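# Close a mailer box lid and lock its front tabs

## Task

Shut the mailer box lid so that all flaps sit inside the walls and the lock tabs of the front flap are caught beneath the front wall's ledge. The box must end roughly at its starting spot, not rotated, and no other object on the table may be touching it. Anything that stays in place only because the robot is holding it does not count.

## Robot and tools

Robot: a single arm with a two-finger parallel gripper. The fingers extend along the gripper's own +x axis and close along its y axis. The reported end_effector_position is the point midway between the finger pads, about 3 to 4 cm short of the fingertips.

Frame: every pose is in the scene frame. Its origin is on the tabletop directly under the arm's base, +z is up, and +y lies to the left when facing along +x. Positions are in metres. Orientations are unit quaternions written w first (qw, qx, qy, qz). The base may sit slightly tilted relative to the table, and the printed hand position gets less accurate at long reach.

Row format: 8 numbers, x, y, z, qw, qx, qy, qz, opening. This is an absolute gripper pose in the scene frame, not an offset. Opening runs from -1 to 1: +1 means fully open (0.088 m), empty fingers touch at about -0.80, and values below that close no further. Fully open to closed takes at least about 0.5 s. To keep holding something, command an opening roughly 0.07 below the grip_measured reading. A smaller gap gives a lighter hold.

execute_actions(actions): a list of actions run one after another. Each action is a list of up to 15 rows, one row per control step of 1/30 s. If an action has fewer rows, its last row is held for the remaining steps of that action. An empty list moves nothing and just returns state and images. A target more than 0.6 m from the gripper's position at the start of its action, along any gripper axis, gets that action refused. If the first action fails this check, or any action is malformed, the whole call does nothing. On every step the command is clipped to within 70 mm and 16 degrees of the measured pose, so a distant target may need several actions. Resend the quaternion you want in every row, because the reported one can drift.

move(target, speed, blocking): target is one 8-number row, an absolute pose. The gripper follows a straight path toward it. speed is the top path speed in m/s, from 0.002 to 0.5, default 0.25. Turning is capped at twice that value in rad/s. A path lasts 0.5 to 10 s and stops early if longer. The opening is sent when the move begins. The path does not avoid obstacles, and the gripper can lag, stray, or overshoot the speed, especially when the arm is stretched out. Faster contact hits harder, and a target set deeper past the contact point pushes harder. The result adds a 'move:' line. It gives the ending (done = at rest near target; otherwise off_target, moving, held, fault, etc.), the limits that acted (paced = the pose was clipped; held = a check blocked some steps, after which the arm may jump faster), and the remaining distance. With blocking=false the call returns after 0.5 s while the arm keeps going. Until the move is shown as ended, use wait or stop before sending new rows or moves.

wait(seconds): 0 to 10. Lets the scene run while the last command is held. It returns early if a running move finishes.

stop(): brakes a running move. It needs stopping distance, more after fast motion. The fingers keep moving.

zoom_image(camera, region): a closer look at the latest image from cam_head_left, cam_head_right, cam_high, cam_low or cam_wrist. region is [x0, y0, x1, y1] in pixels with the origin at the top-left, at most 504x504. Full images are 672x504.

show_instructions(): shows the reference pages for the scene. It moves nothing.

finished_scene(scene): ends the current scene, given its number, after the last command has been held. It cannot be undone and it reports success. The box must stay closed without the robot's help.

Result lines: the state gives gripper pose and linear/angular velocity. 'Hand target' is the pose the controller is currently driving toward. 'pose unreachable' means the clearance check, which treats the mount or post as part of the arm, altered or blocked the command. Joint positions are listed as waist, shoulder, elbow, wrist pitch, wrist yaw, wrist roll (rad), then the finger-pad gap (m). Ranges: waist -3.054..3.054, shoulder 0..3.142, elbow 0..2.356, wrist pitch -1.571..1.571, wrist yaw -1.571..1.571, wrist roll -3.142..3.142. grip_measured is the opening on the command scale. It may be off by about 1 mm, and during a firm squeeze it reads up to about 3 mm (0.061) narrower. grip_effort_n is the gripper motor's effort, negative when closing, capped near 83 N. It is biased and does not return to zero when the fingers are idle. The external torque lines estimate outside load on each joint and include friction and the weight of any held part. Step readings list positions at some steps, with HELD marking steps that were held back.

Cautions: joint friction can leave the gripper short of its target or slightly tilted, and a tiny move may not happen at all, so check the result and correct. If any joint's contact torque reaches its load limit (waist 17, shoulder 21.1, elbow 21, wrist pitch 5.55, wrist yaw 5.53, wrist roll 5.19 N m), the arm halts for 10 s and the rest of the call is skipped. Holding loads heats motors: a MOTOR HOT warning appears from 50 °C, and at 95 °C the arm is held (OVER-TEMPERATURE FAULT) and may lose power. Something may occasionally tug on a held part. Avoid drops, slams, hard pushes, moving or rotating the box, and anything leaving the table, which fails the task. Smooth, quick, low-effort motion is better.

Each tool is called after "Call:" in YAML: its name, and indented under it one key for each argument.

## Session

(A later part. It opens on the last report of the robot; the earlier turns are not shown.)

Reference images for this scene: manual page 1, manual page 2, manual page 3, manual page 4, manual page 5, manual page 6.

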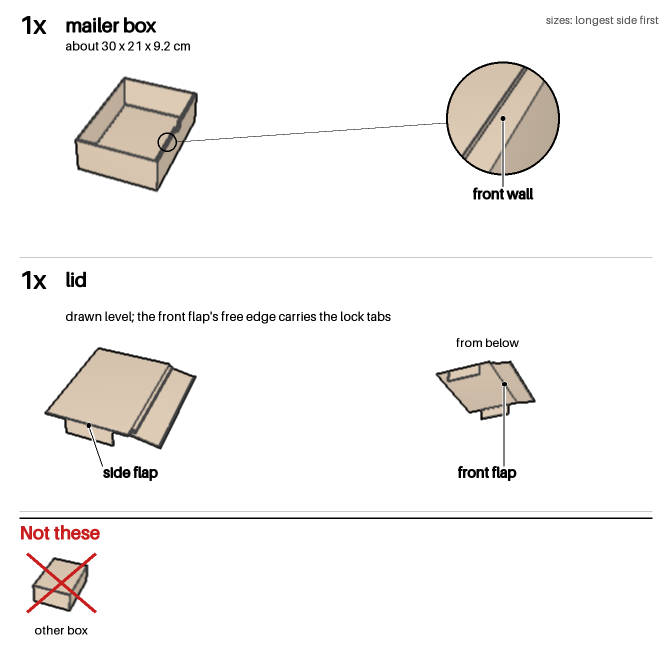

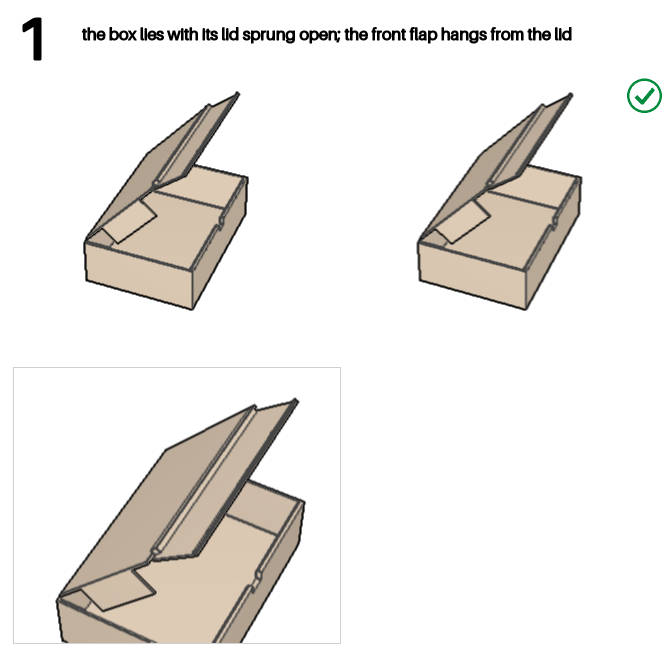

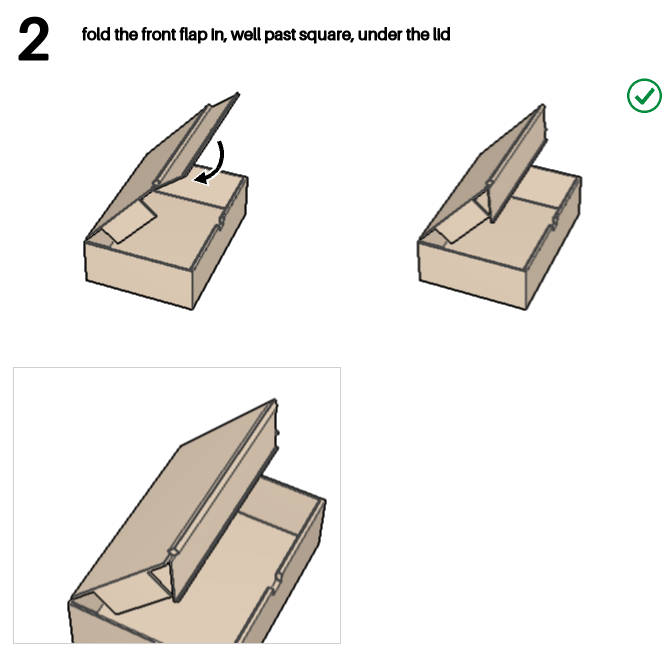

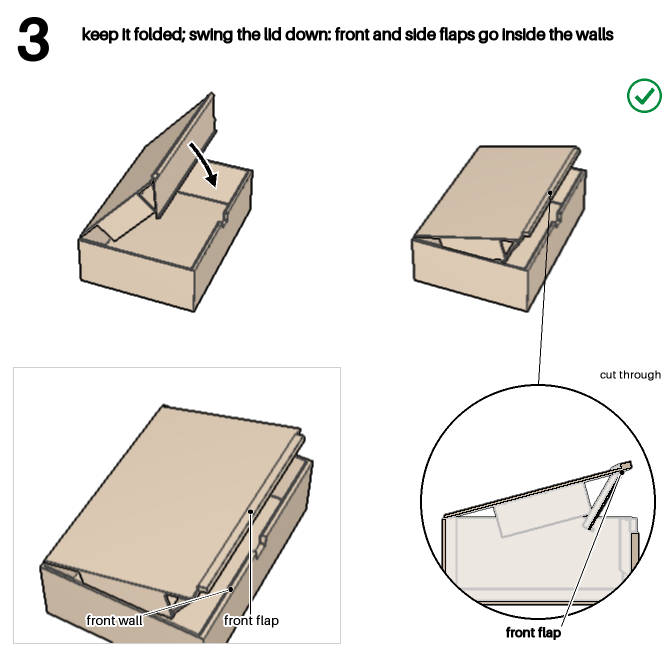

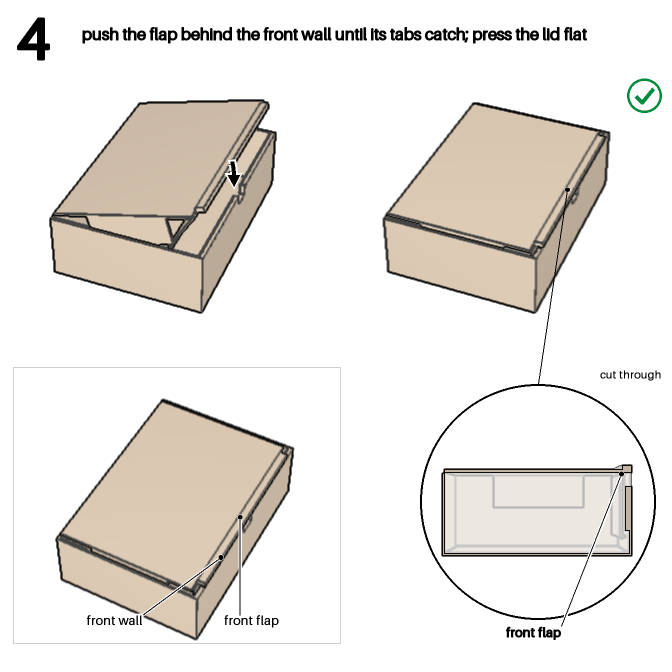

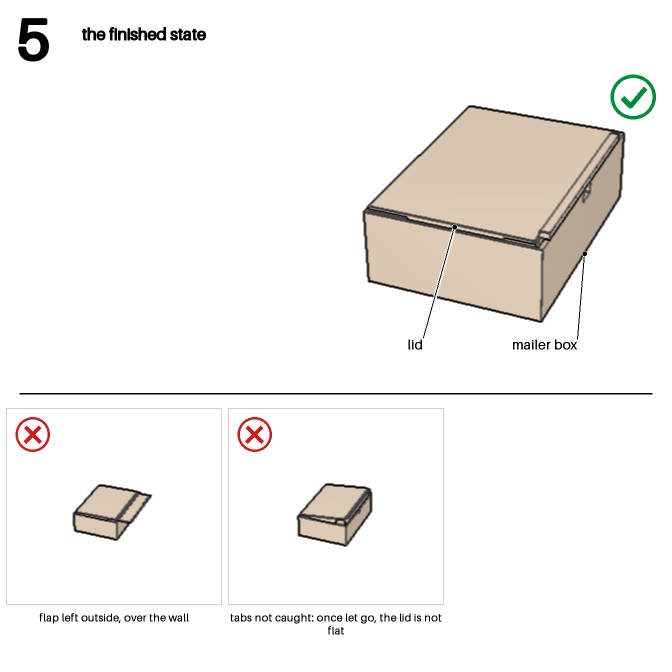

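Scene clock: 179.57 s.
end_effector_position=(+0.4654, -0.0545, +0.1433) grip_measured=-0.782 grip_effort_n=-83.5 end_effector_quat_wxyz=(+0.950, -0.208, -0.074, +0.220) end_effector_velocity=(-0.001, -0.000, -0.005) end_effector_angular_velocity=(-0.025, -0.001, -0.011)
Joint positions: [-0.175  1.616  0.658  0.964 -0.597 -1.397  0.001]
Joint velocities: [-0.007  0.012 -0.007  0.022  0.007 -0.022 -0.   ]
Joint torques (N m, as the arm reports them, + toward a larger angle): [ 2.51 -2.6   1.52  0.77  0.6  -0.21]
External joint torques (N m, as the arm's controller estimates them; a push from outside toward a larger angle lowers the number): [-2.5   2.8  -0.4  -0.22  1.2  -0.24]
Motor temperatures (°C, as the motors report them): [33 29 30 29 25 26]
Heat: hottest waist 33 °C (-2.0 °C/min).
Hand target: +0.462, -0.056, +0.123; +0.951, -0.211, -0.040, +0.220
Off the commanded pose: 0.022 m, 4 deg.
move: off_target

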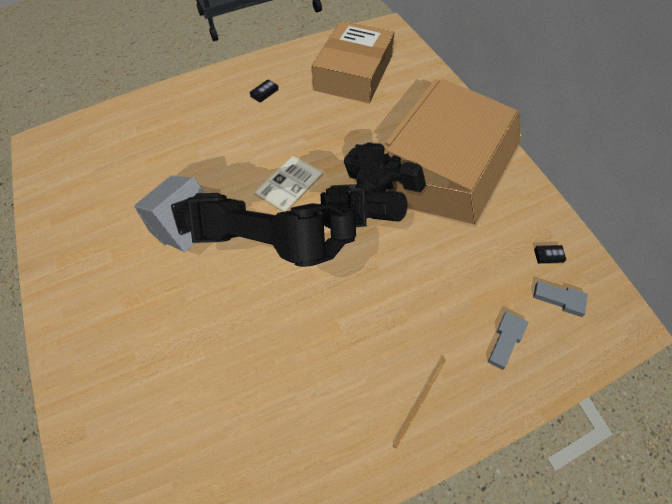

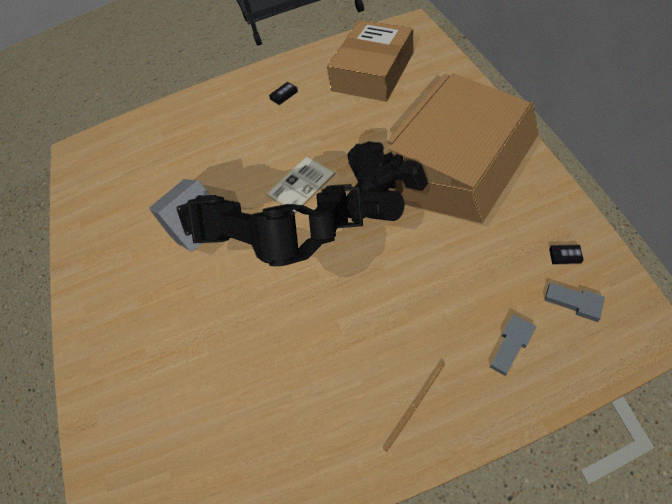

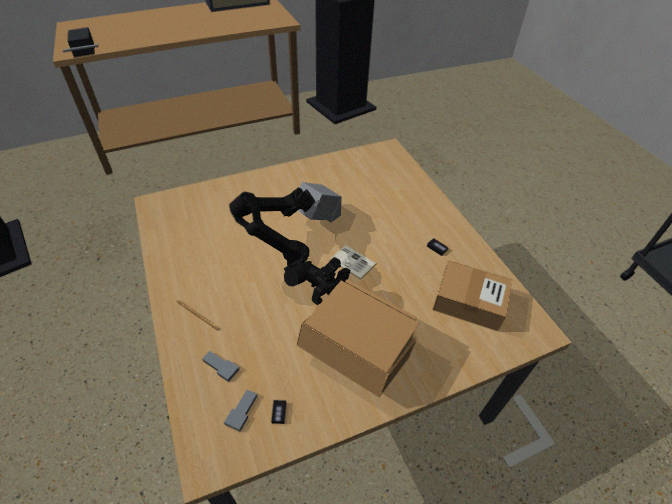

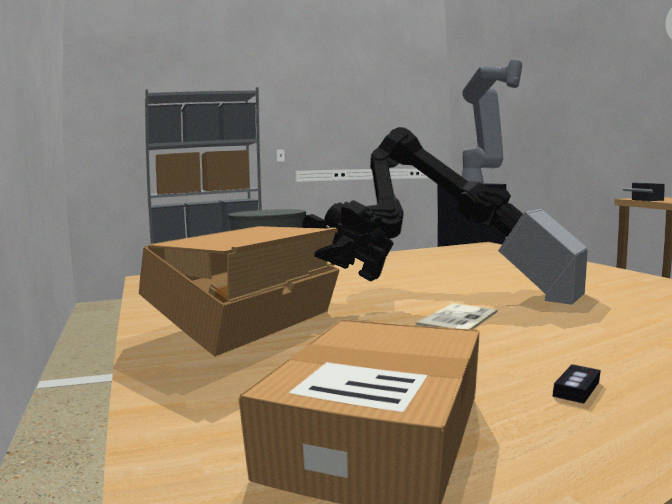

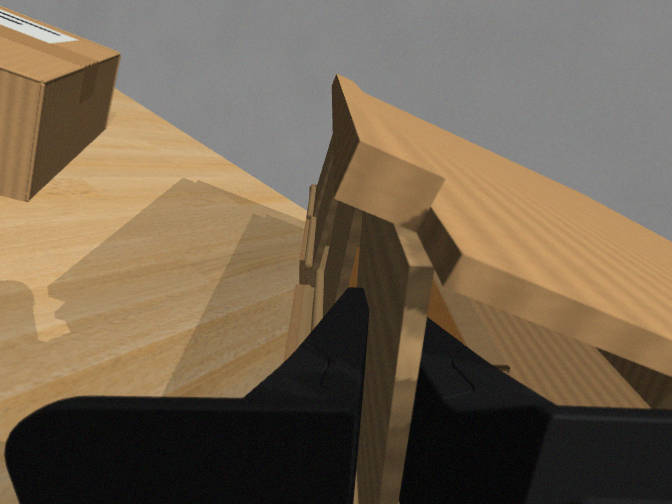

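Call:
move:
  target: [0.472,-0.073,0.2,0.97,0.085,0.02,0.224,-0.82]
  speed: 0.08

Call:
move:
  target: [0.473,-0.076,0.25,0.793,0.556,0.144,0.205,-0.82]
  speed: 0.2

Call:
move:
  target: [0.473,-0.076,0.25,0.793,0.556,0.144,0.205,0.2]

Call:
move:
  target: [0.40,-0.118,0.27,0.793,0.556,0.144,0.205,0.2]
  speed: 0.1

Scene clock: 194.57 s.
end_effector_position=(+0.4712, -0.0702, +0.1982) grip_measured=-0.782 grip_effort_n=-83.5 end_effector_quat_wxyz=(+0.970, +0.084, +0.019, +0.228) end_effector_velocity=(-0.001, +0.001, -0.001) end_effector_angular_velocity=(+0.006, +0.012, +0.003)
Joint positions: [-0.046  1.401  0.701  0.679 -0.426 -0.794  0.001]
Joint velocities: [ 0.002 -0.002 -0.002 -0.007  0.007  0.007 -0.   ]
Joint torques (N m, as the arm reports them, + toward a larger angle): [ 5.06 -4.98  4.19  0.73 -0.4   0.08]
External joint torques (N m, as the arm's controller estimates them; a push from outside toward a larger angle lowers the number): [ 0.32 -0.07  1.02 -0.31  0.22  0.08]
Motor temperatures (°C, as the motors report them): [32 29 29 29 25 26]
Heat: hottest waist 32 °C (-2.0 °C/min).
Hand target: +0.472, -0.073, +0.200; +0.971, +0.085, +0.020, +0.224
Off the commanded pose: 0.003 m, 0 deg.
move: done

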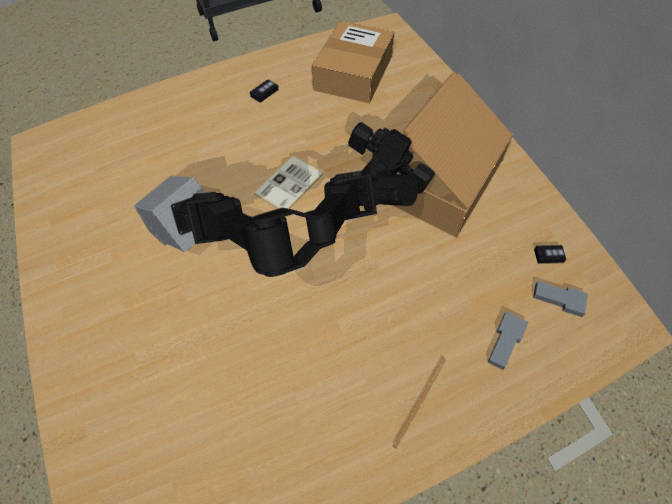

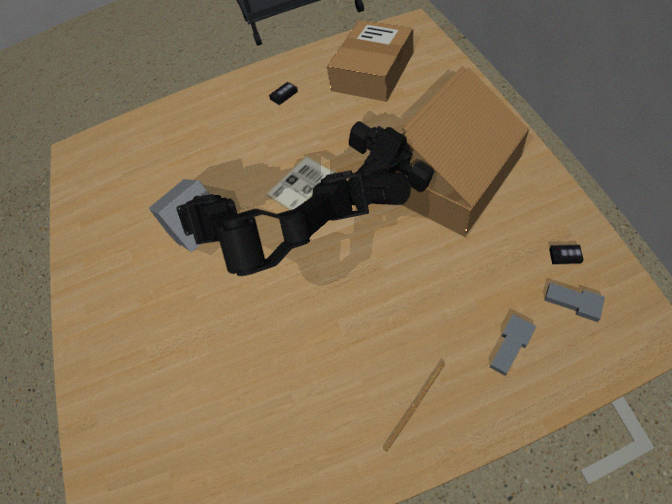

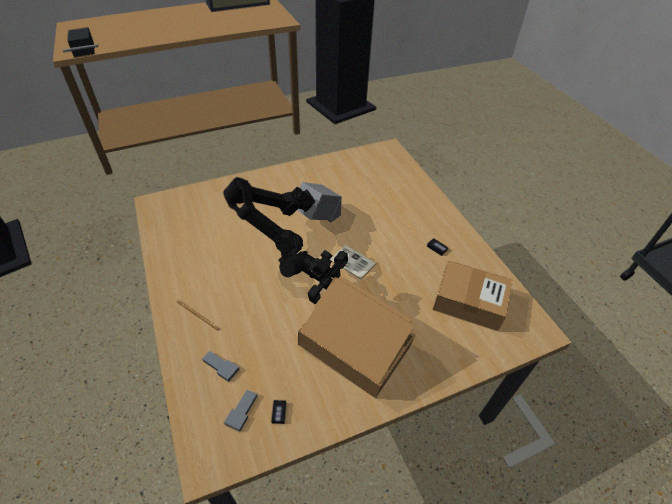

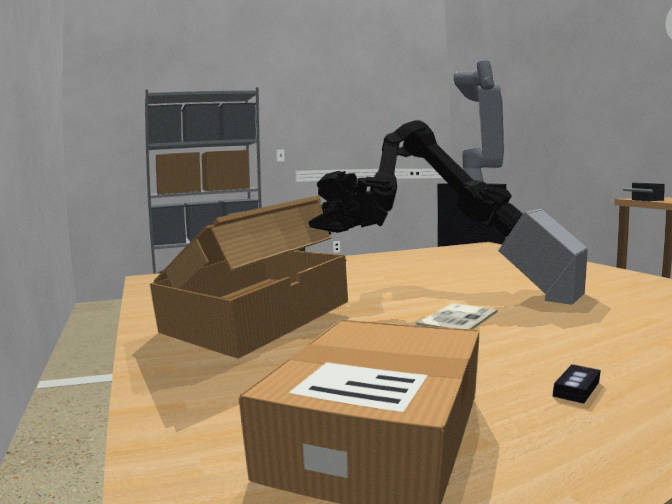

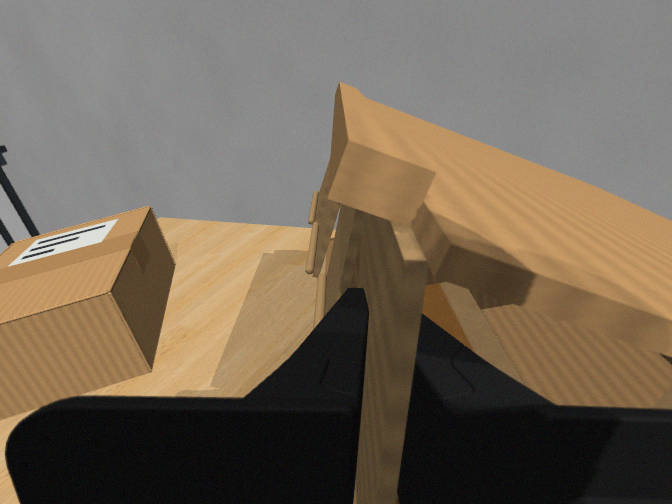

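Scene clock: 197.67 s.
end_effector_position=(+0.4726, -0.0738, +0.2477) grip_measured=-0.782 grip_effort_n=-83.5 end_effector_quat_wxyz=(+0.793, +0.554, +0.145, +0.207) end_effector_velocity=(-0.001, -0.000, -0.003) end_effector_angular_velocity=(-0.010, +0.008, +0.000)
Joint positions: [ 0.077  1.286  0.789  0.433 -0.33   0.242  0.001]
Joint velocities: [-0.002 -0.002 -0.002 -0.007  0.007 -0.007 -0.   ]
Joint torques (N m, as the arm reports them, + toward a larger angle): [ 4.97 -4.26  5.22  0.73 -0.47  0.05]
External joint torques (N m, as the arm's controller estimates them; a push from outside toward a larger angle lowers the number): [ 0.45  0.06  1.39 -0.3   0.14  0.1 ]
Motor temperatures (°C, as the motors report them): [32 30 29 29 25 26]
Heat: hottest waist 32 °C (-2.0 °C/min).
Hand target: +0.473, -0.076, +0.250; +0.793, +0.556, +0.144, +0.205
Off the commanded pose: 0.003 m, 0 deg.
move: done

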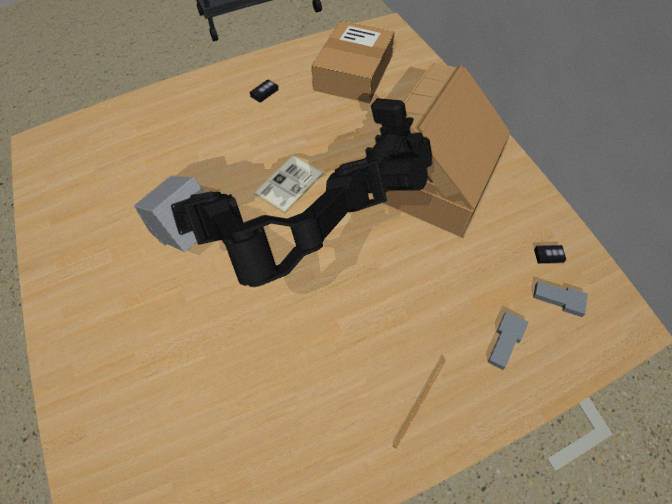

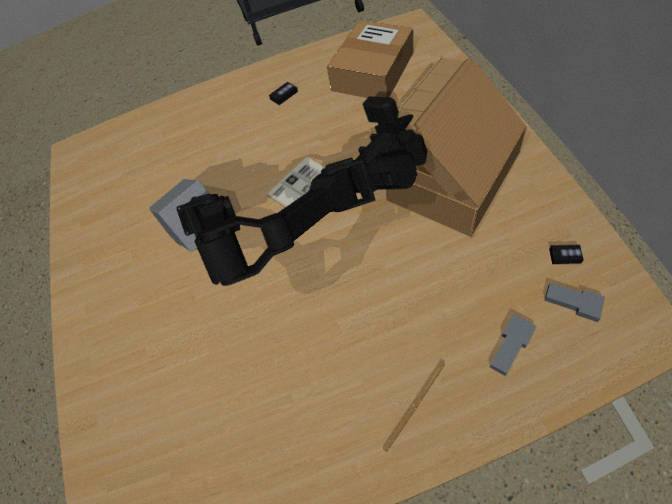

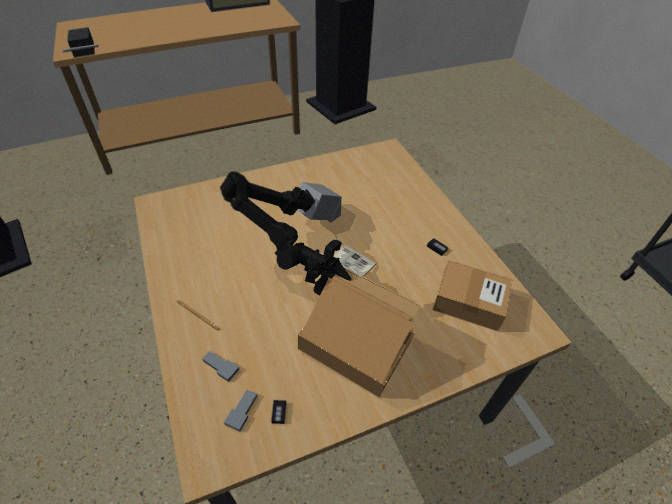

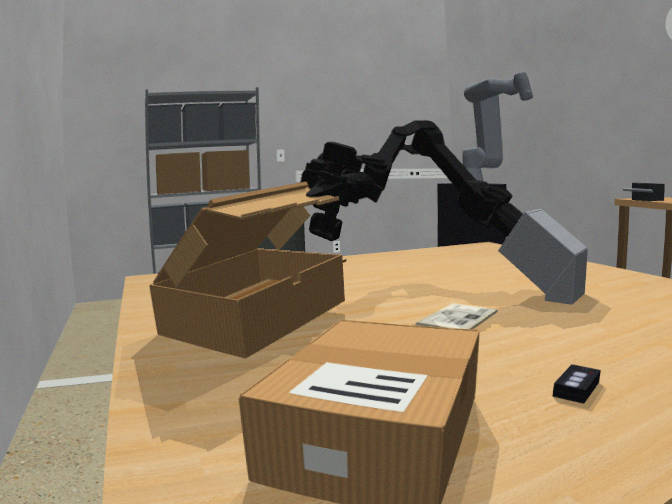

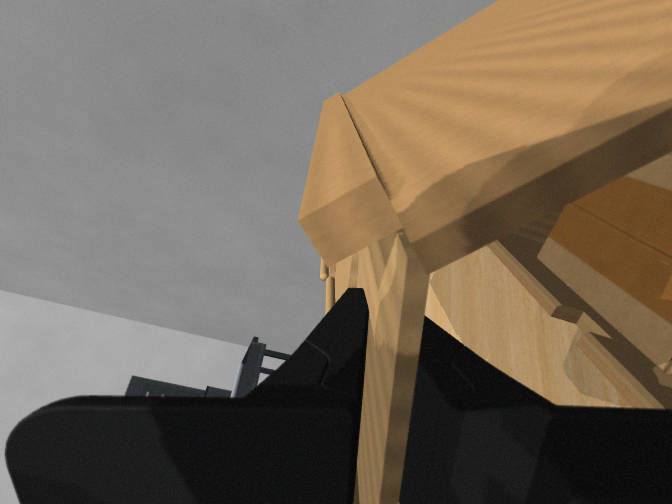

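Scene clock: 198.43 s.
end_effector_position=(+0.4724, -0.0731, +0.2481) grip_measured=+0.195 grip_effort_n=17.9 end_effector_quat_wxyz=(+0.792, +0.555, +0.146, +0.208) end_effector_velocity=(-0.001, +0.001, +0.002) end_effector_angular_velocity=(+0.002, -0.019, +0.009)
Joint positions: [ 0.079  1.286  0.789  0.431 -0.33   0.243  0.049]
Joint velocities: [-0.002  0.002 -0.002  0.007 -0.022 -0.007  0.001]
Joint torques (N m, as the arm reports them, + toward a larger angle): [ 4.86 -4.34  5.    0.82 -0.49  0.09]
External joint torques (N m, as the arm's controller estimates them; a push from outside toward a larger angle lowers the number): [ 0.31 -0.03  1.16 -0.21  0.13  0.14]
Motor temperatures (°C, as the motors report them): [33 30 29 29 25 26]
Heat: hottest waist 33 °C (-1.0 °C/min).
Hand target: +0.473, -0.076, +0.250; +0.793, +0.556, +0.144, +0.205
Off the commanded pose: 0.004 m, 0 deg.
move: done

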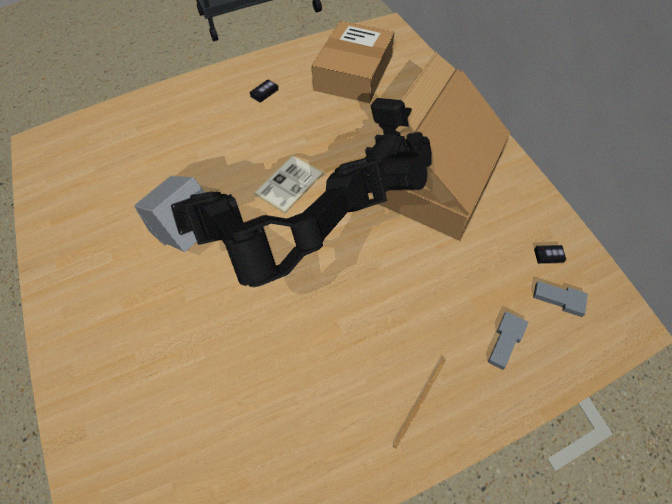

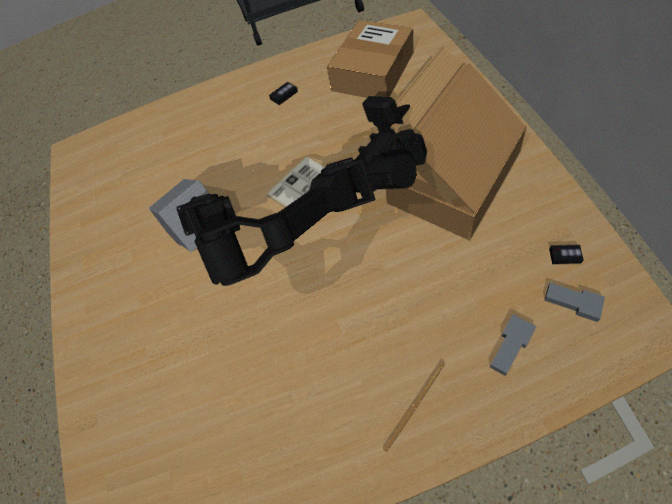

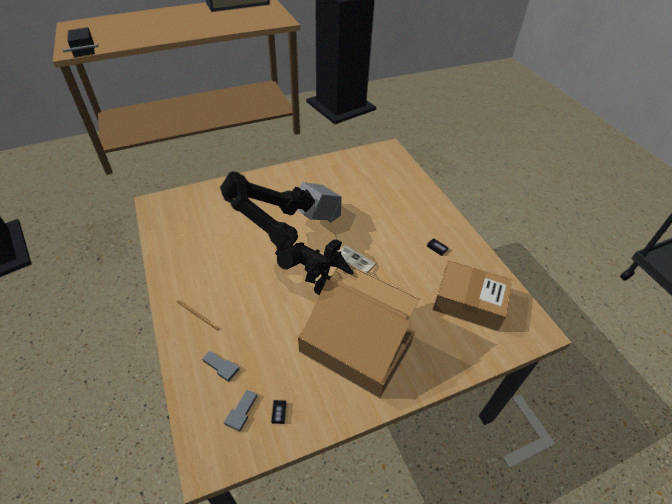

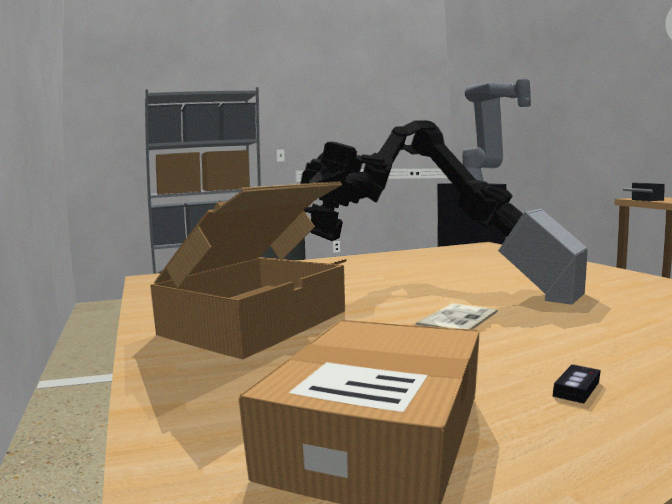

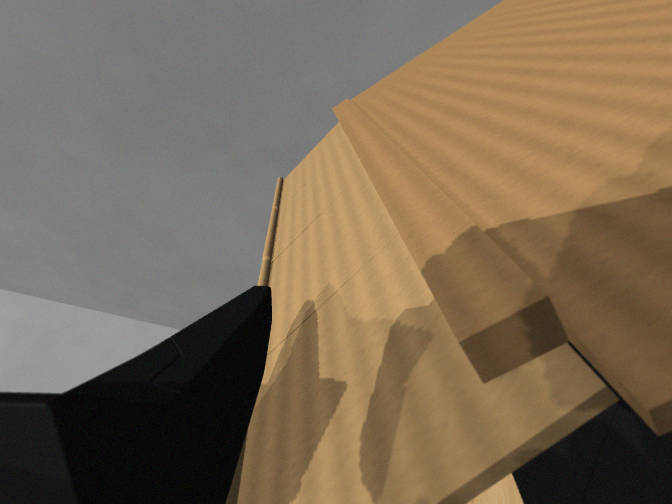

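Scene clock: 199.80 s.
end_effector_position=(+0.4027, -0.1193, +0.2718) grip_measured=+0.198 grip_effort_n=17.9 end_effector_quat_wxyz=(+0.794, +0.556, +0.141, +0.203) end_effector_velocity=(-0.003, -0.003, +0.003) end_effector_angular_velocity=(-0.005, -0.009, +0.001)
Joint positions: [ 0.016  0.894  0.672  0.168 -0.388  0.243  0.049]
Joint velocities: [-0.002 -0.022  0.002 -0.022 -0.007 -0.007 -0.   ]
Joint torques (N m, as the arm reports them, + toward a larger angle): [ 2.4  -3.25  4.1   0.82 -0.85 -0.05]
External joint torques (N m, as the arm's controller estimates them; a push from outside toward a larger angle lowers the number): [-0.11 -0.05 -0.22 -0.22 -0.24  0.  ]
Motor temperatures (°C, as the motors report them): [32 30 29 29 25 26]
Heat: hottest waist 32 °C (-2.0 °C/min).
Hand target: +0.400, -0.118, +0.270; +0.793, +0.556, +0.144, +0.205
Off the commanded pose: 0.003 m, 0 deg.
move: done

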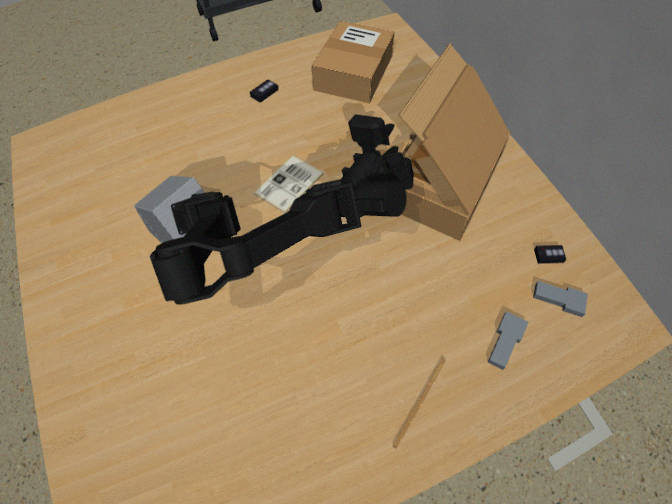

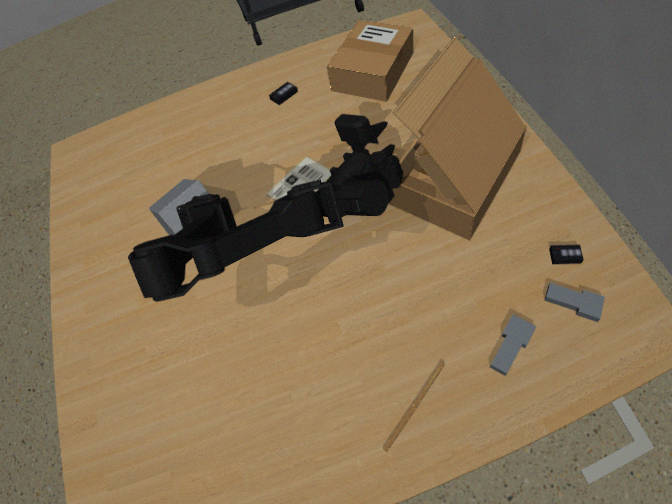

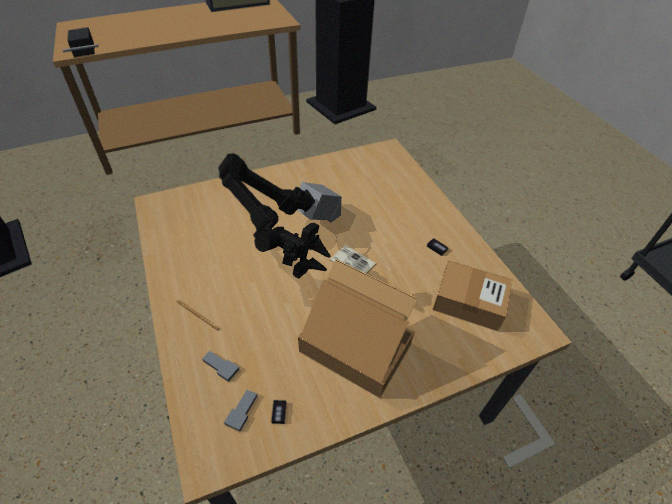

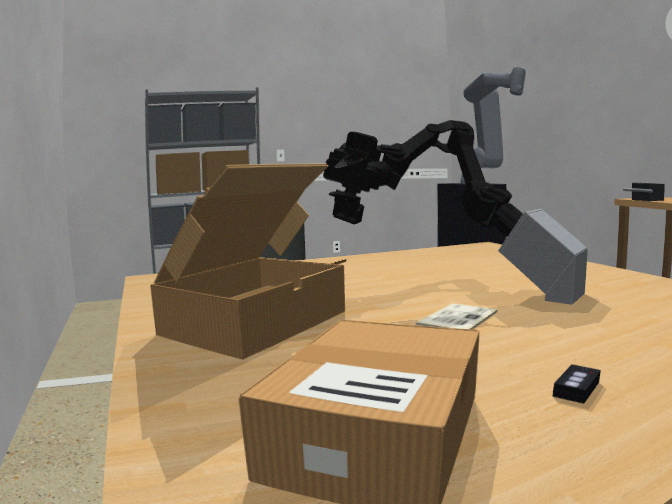

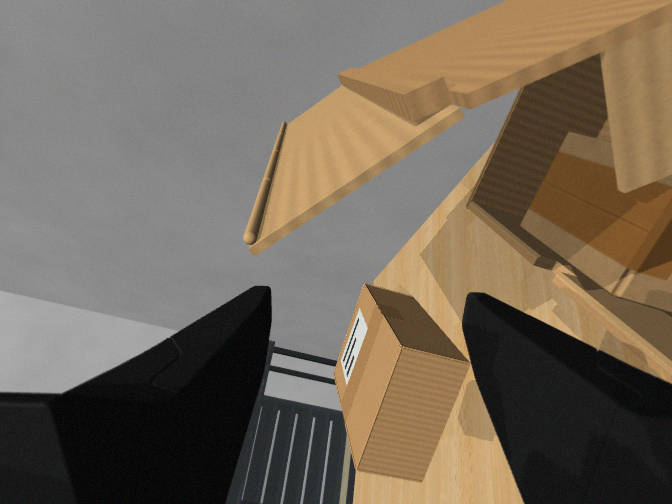

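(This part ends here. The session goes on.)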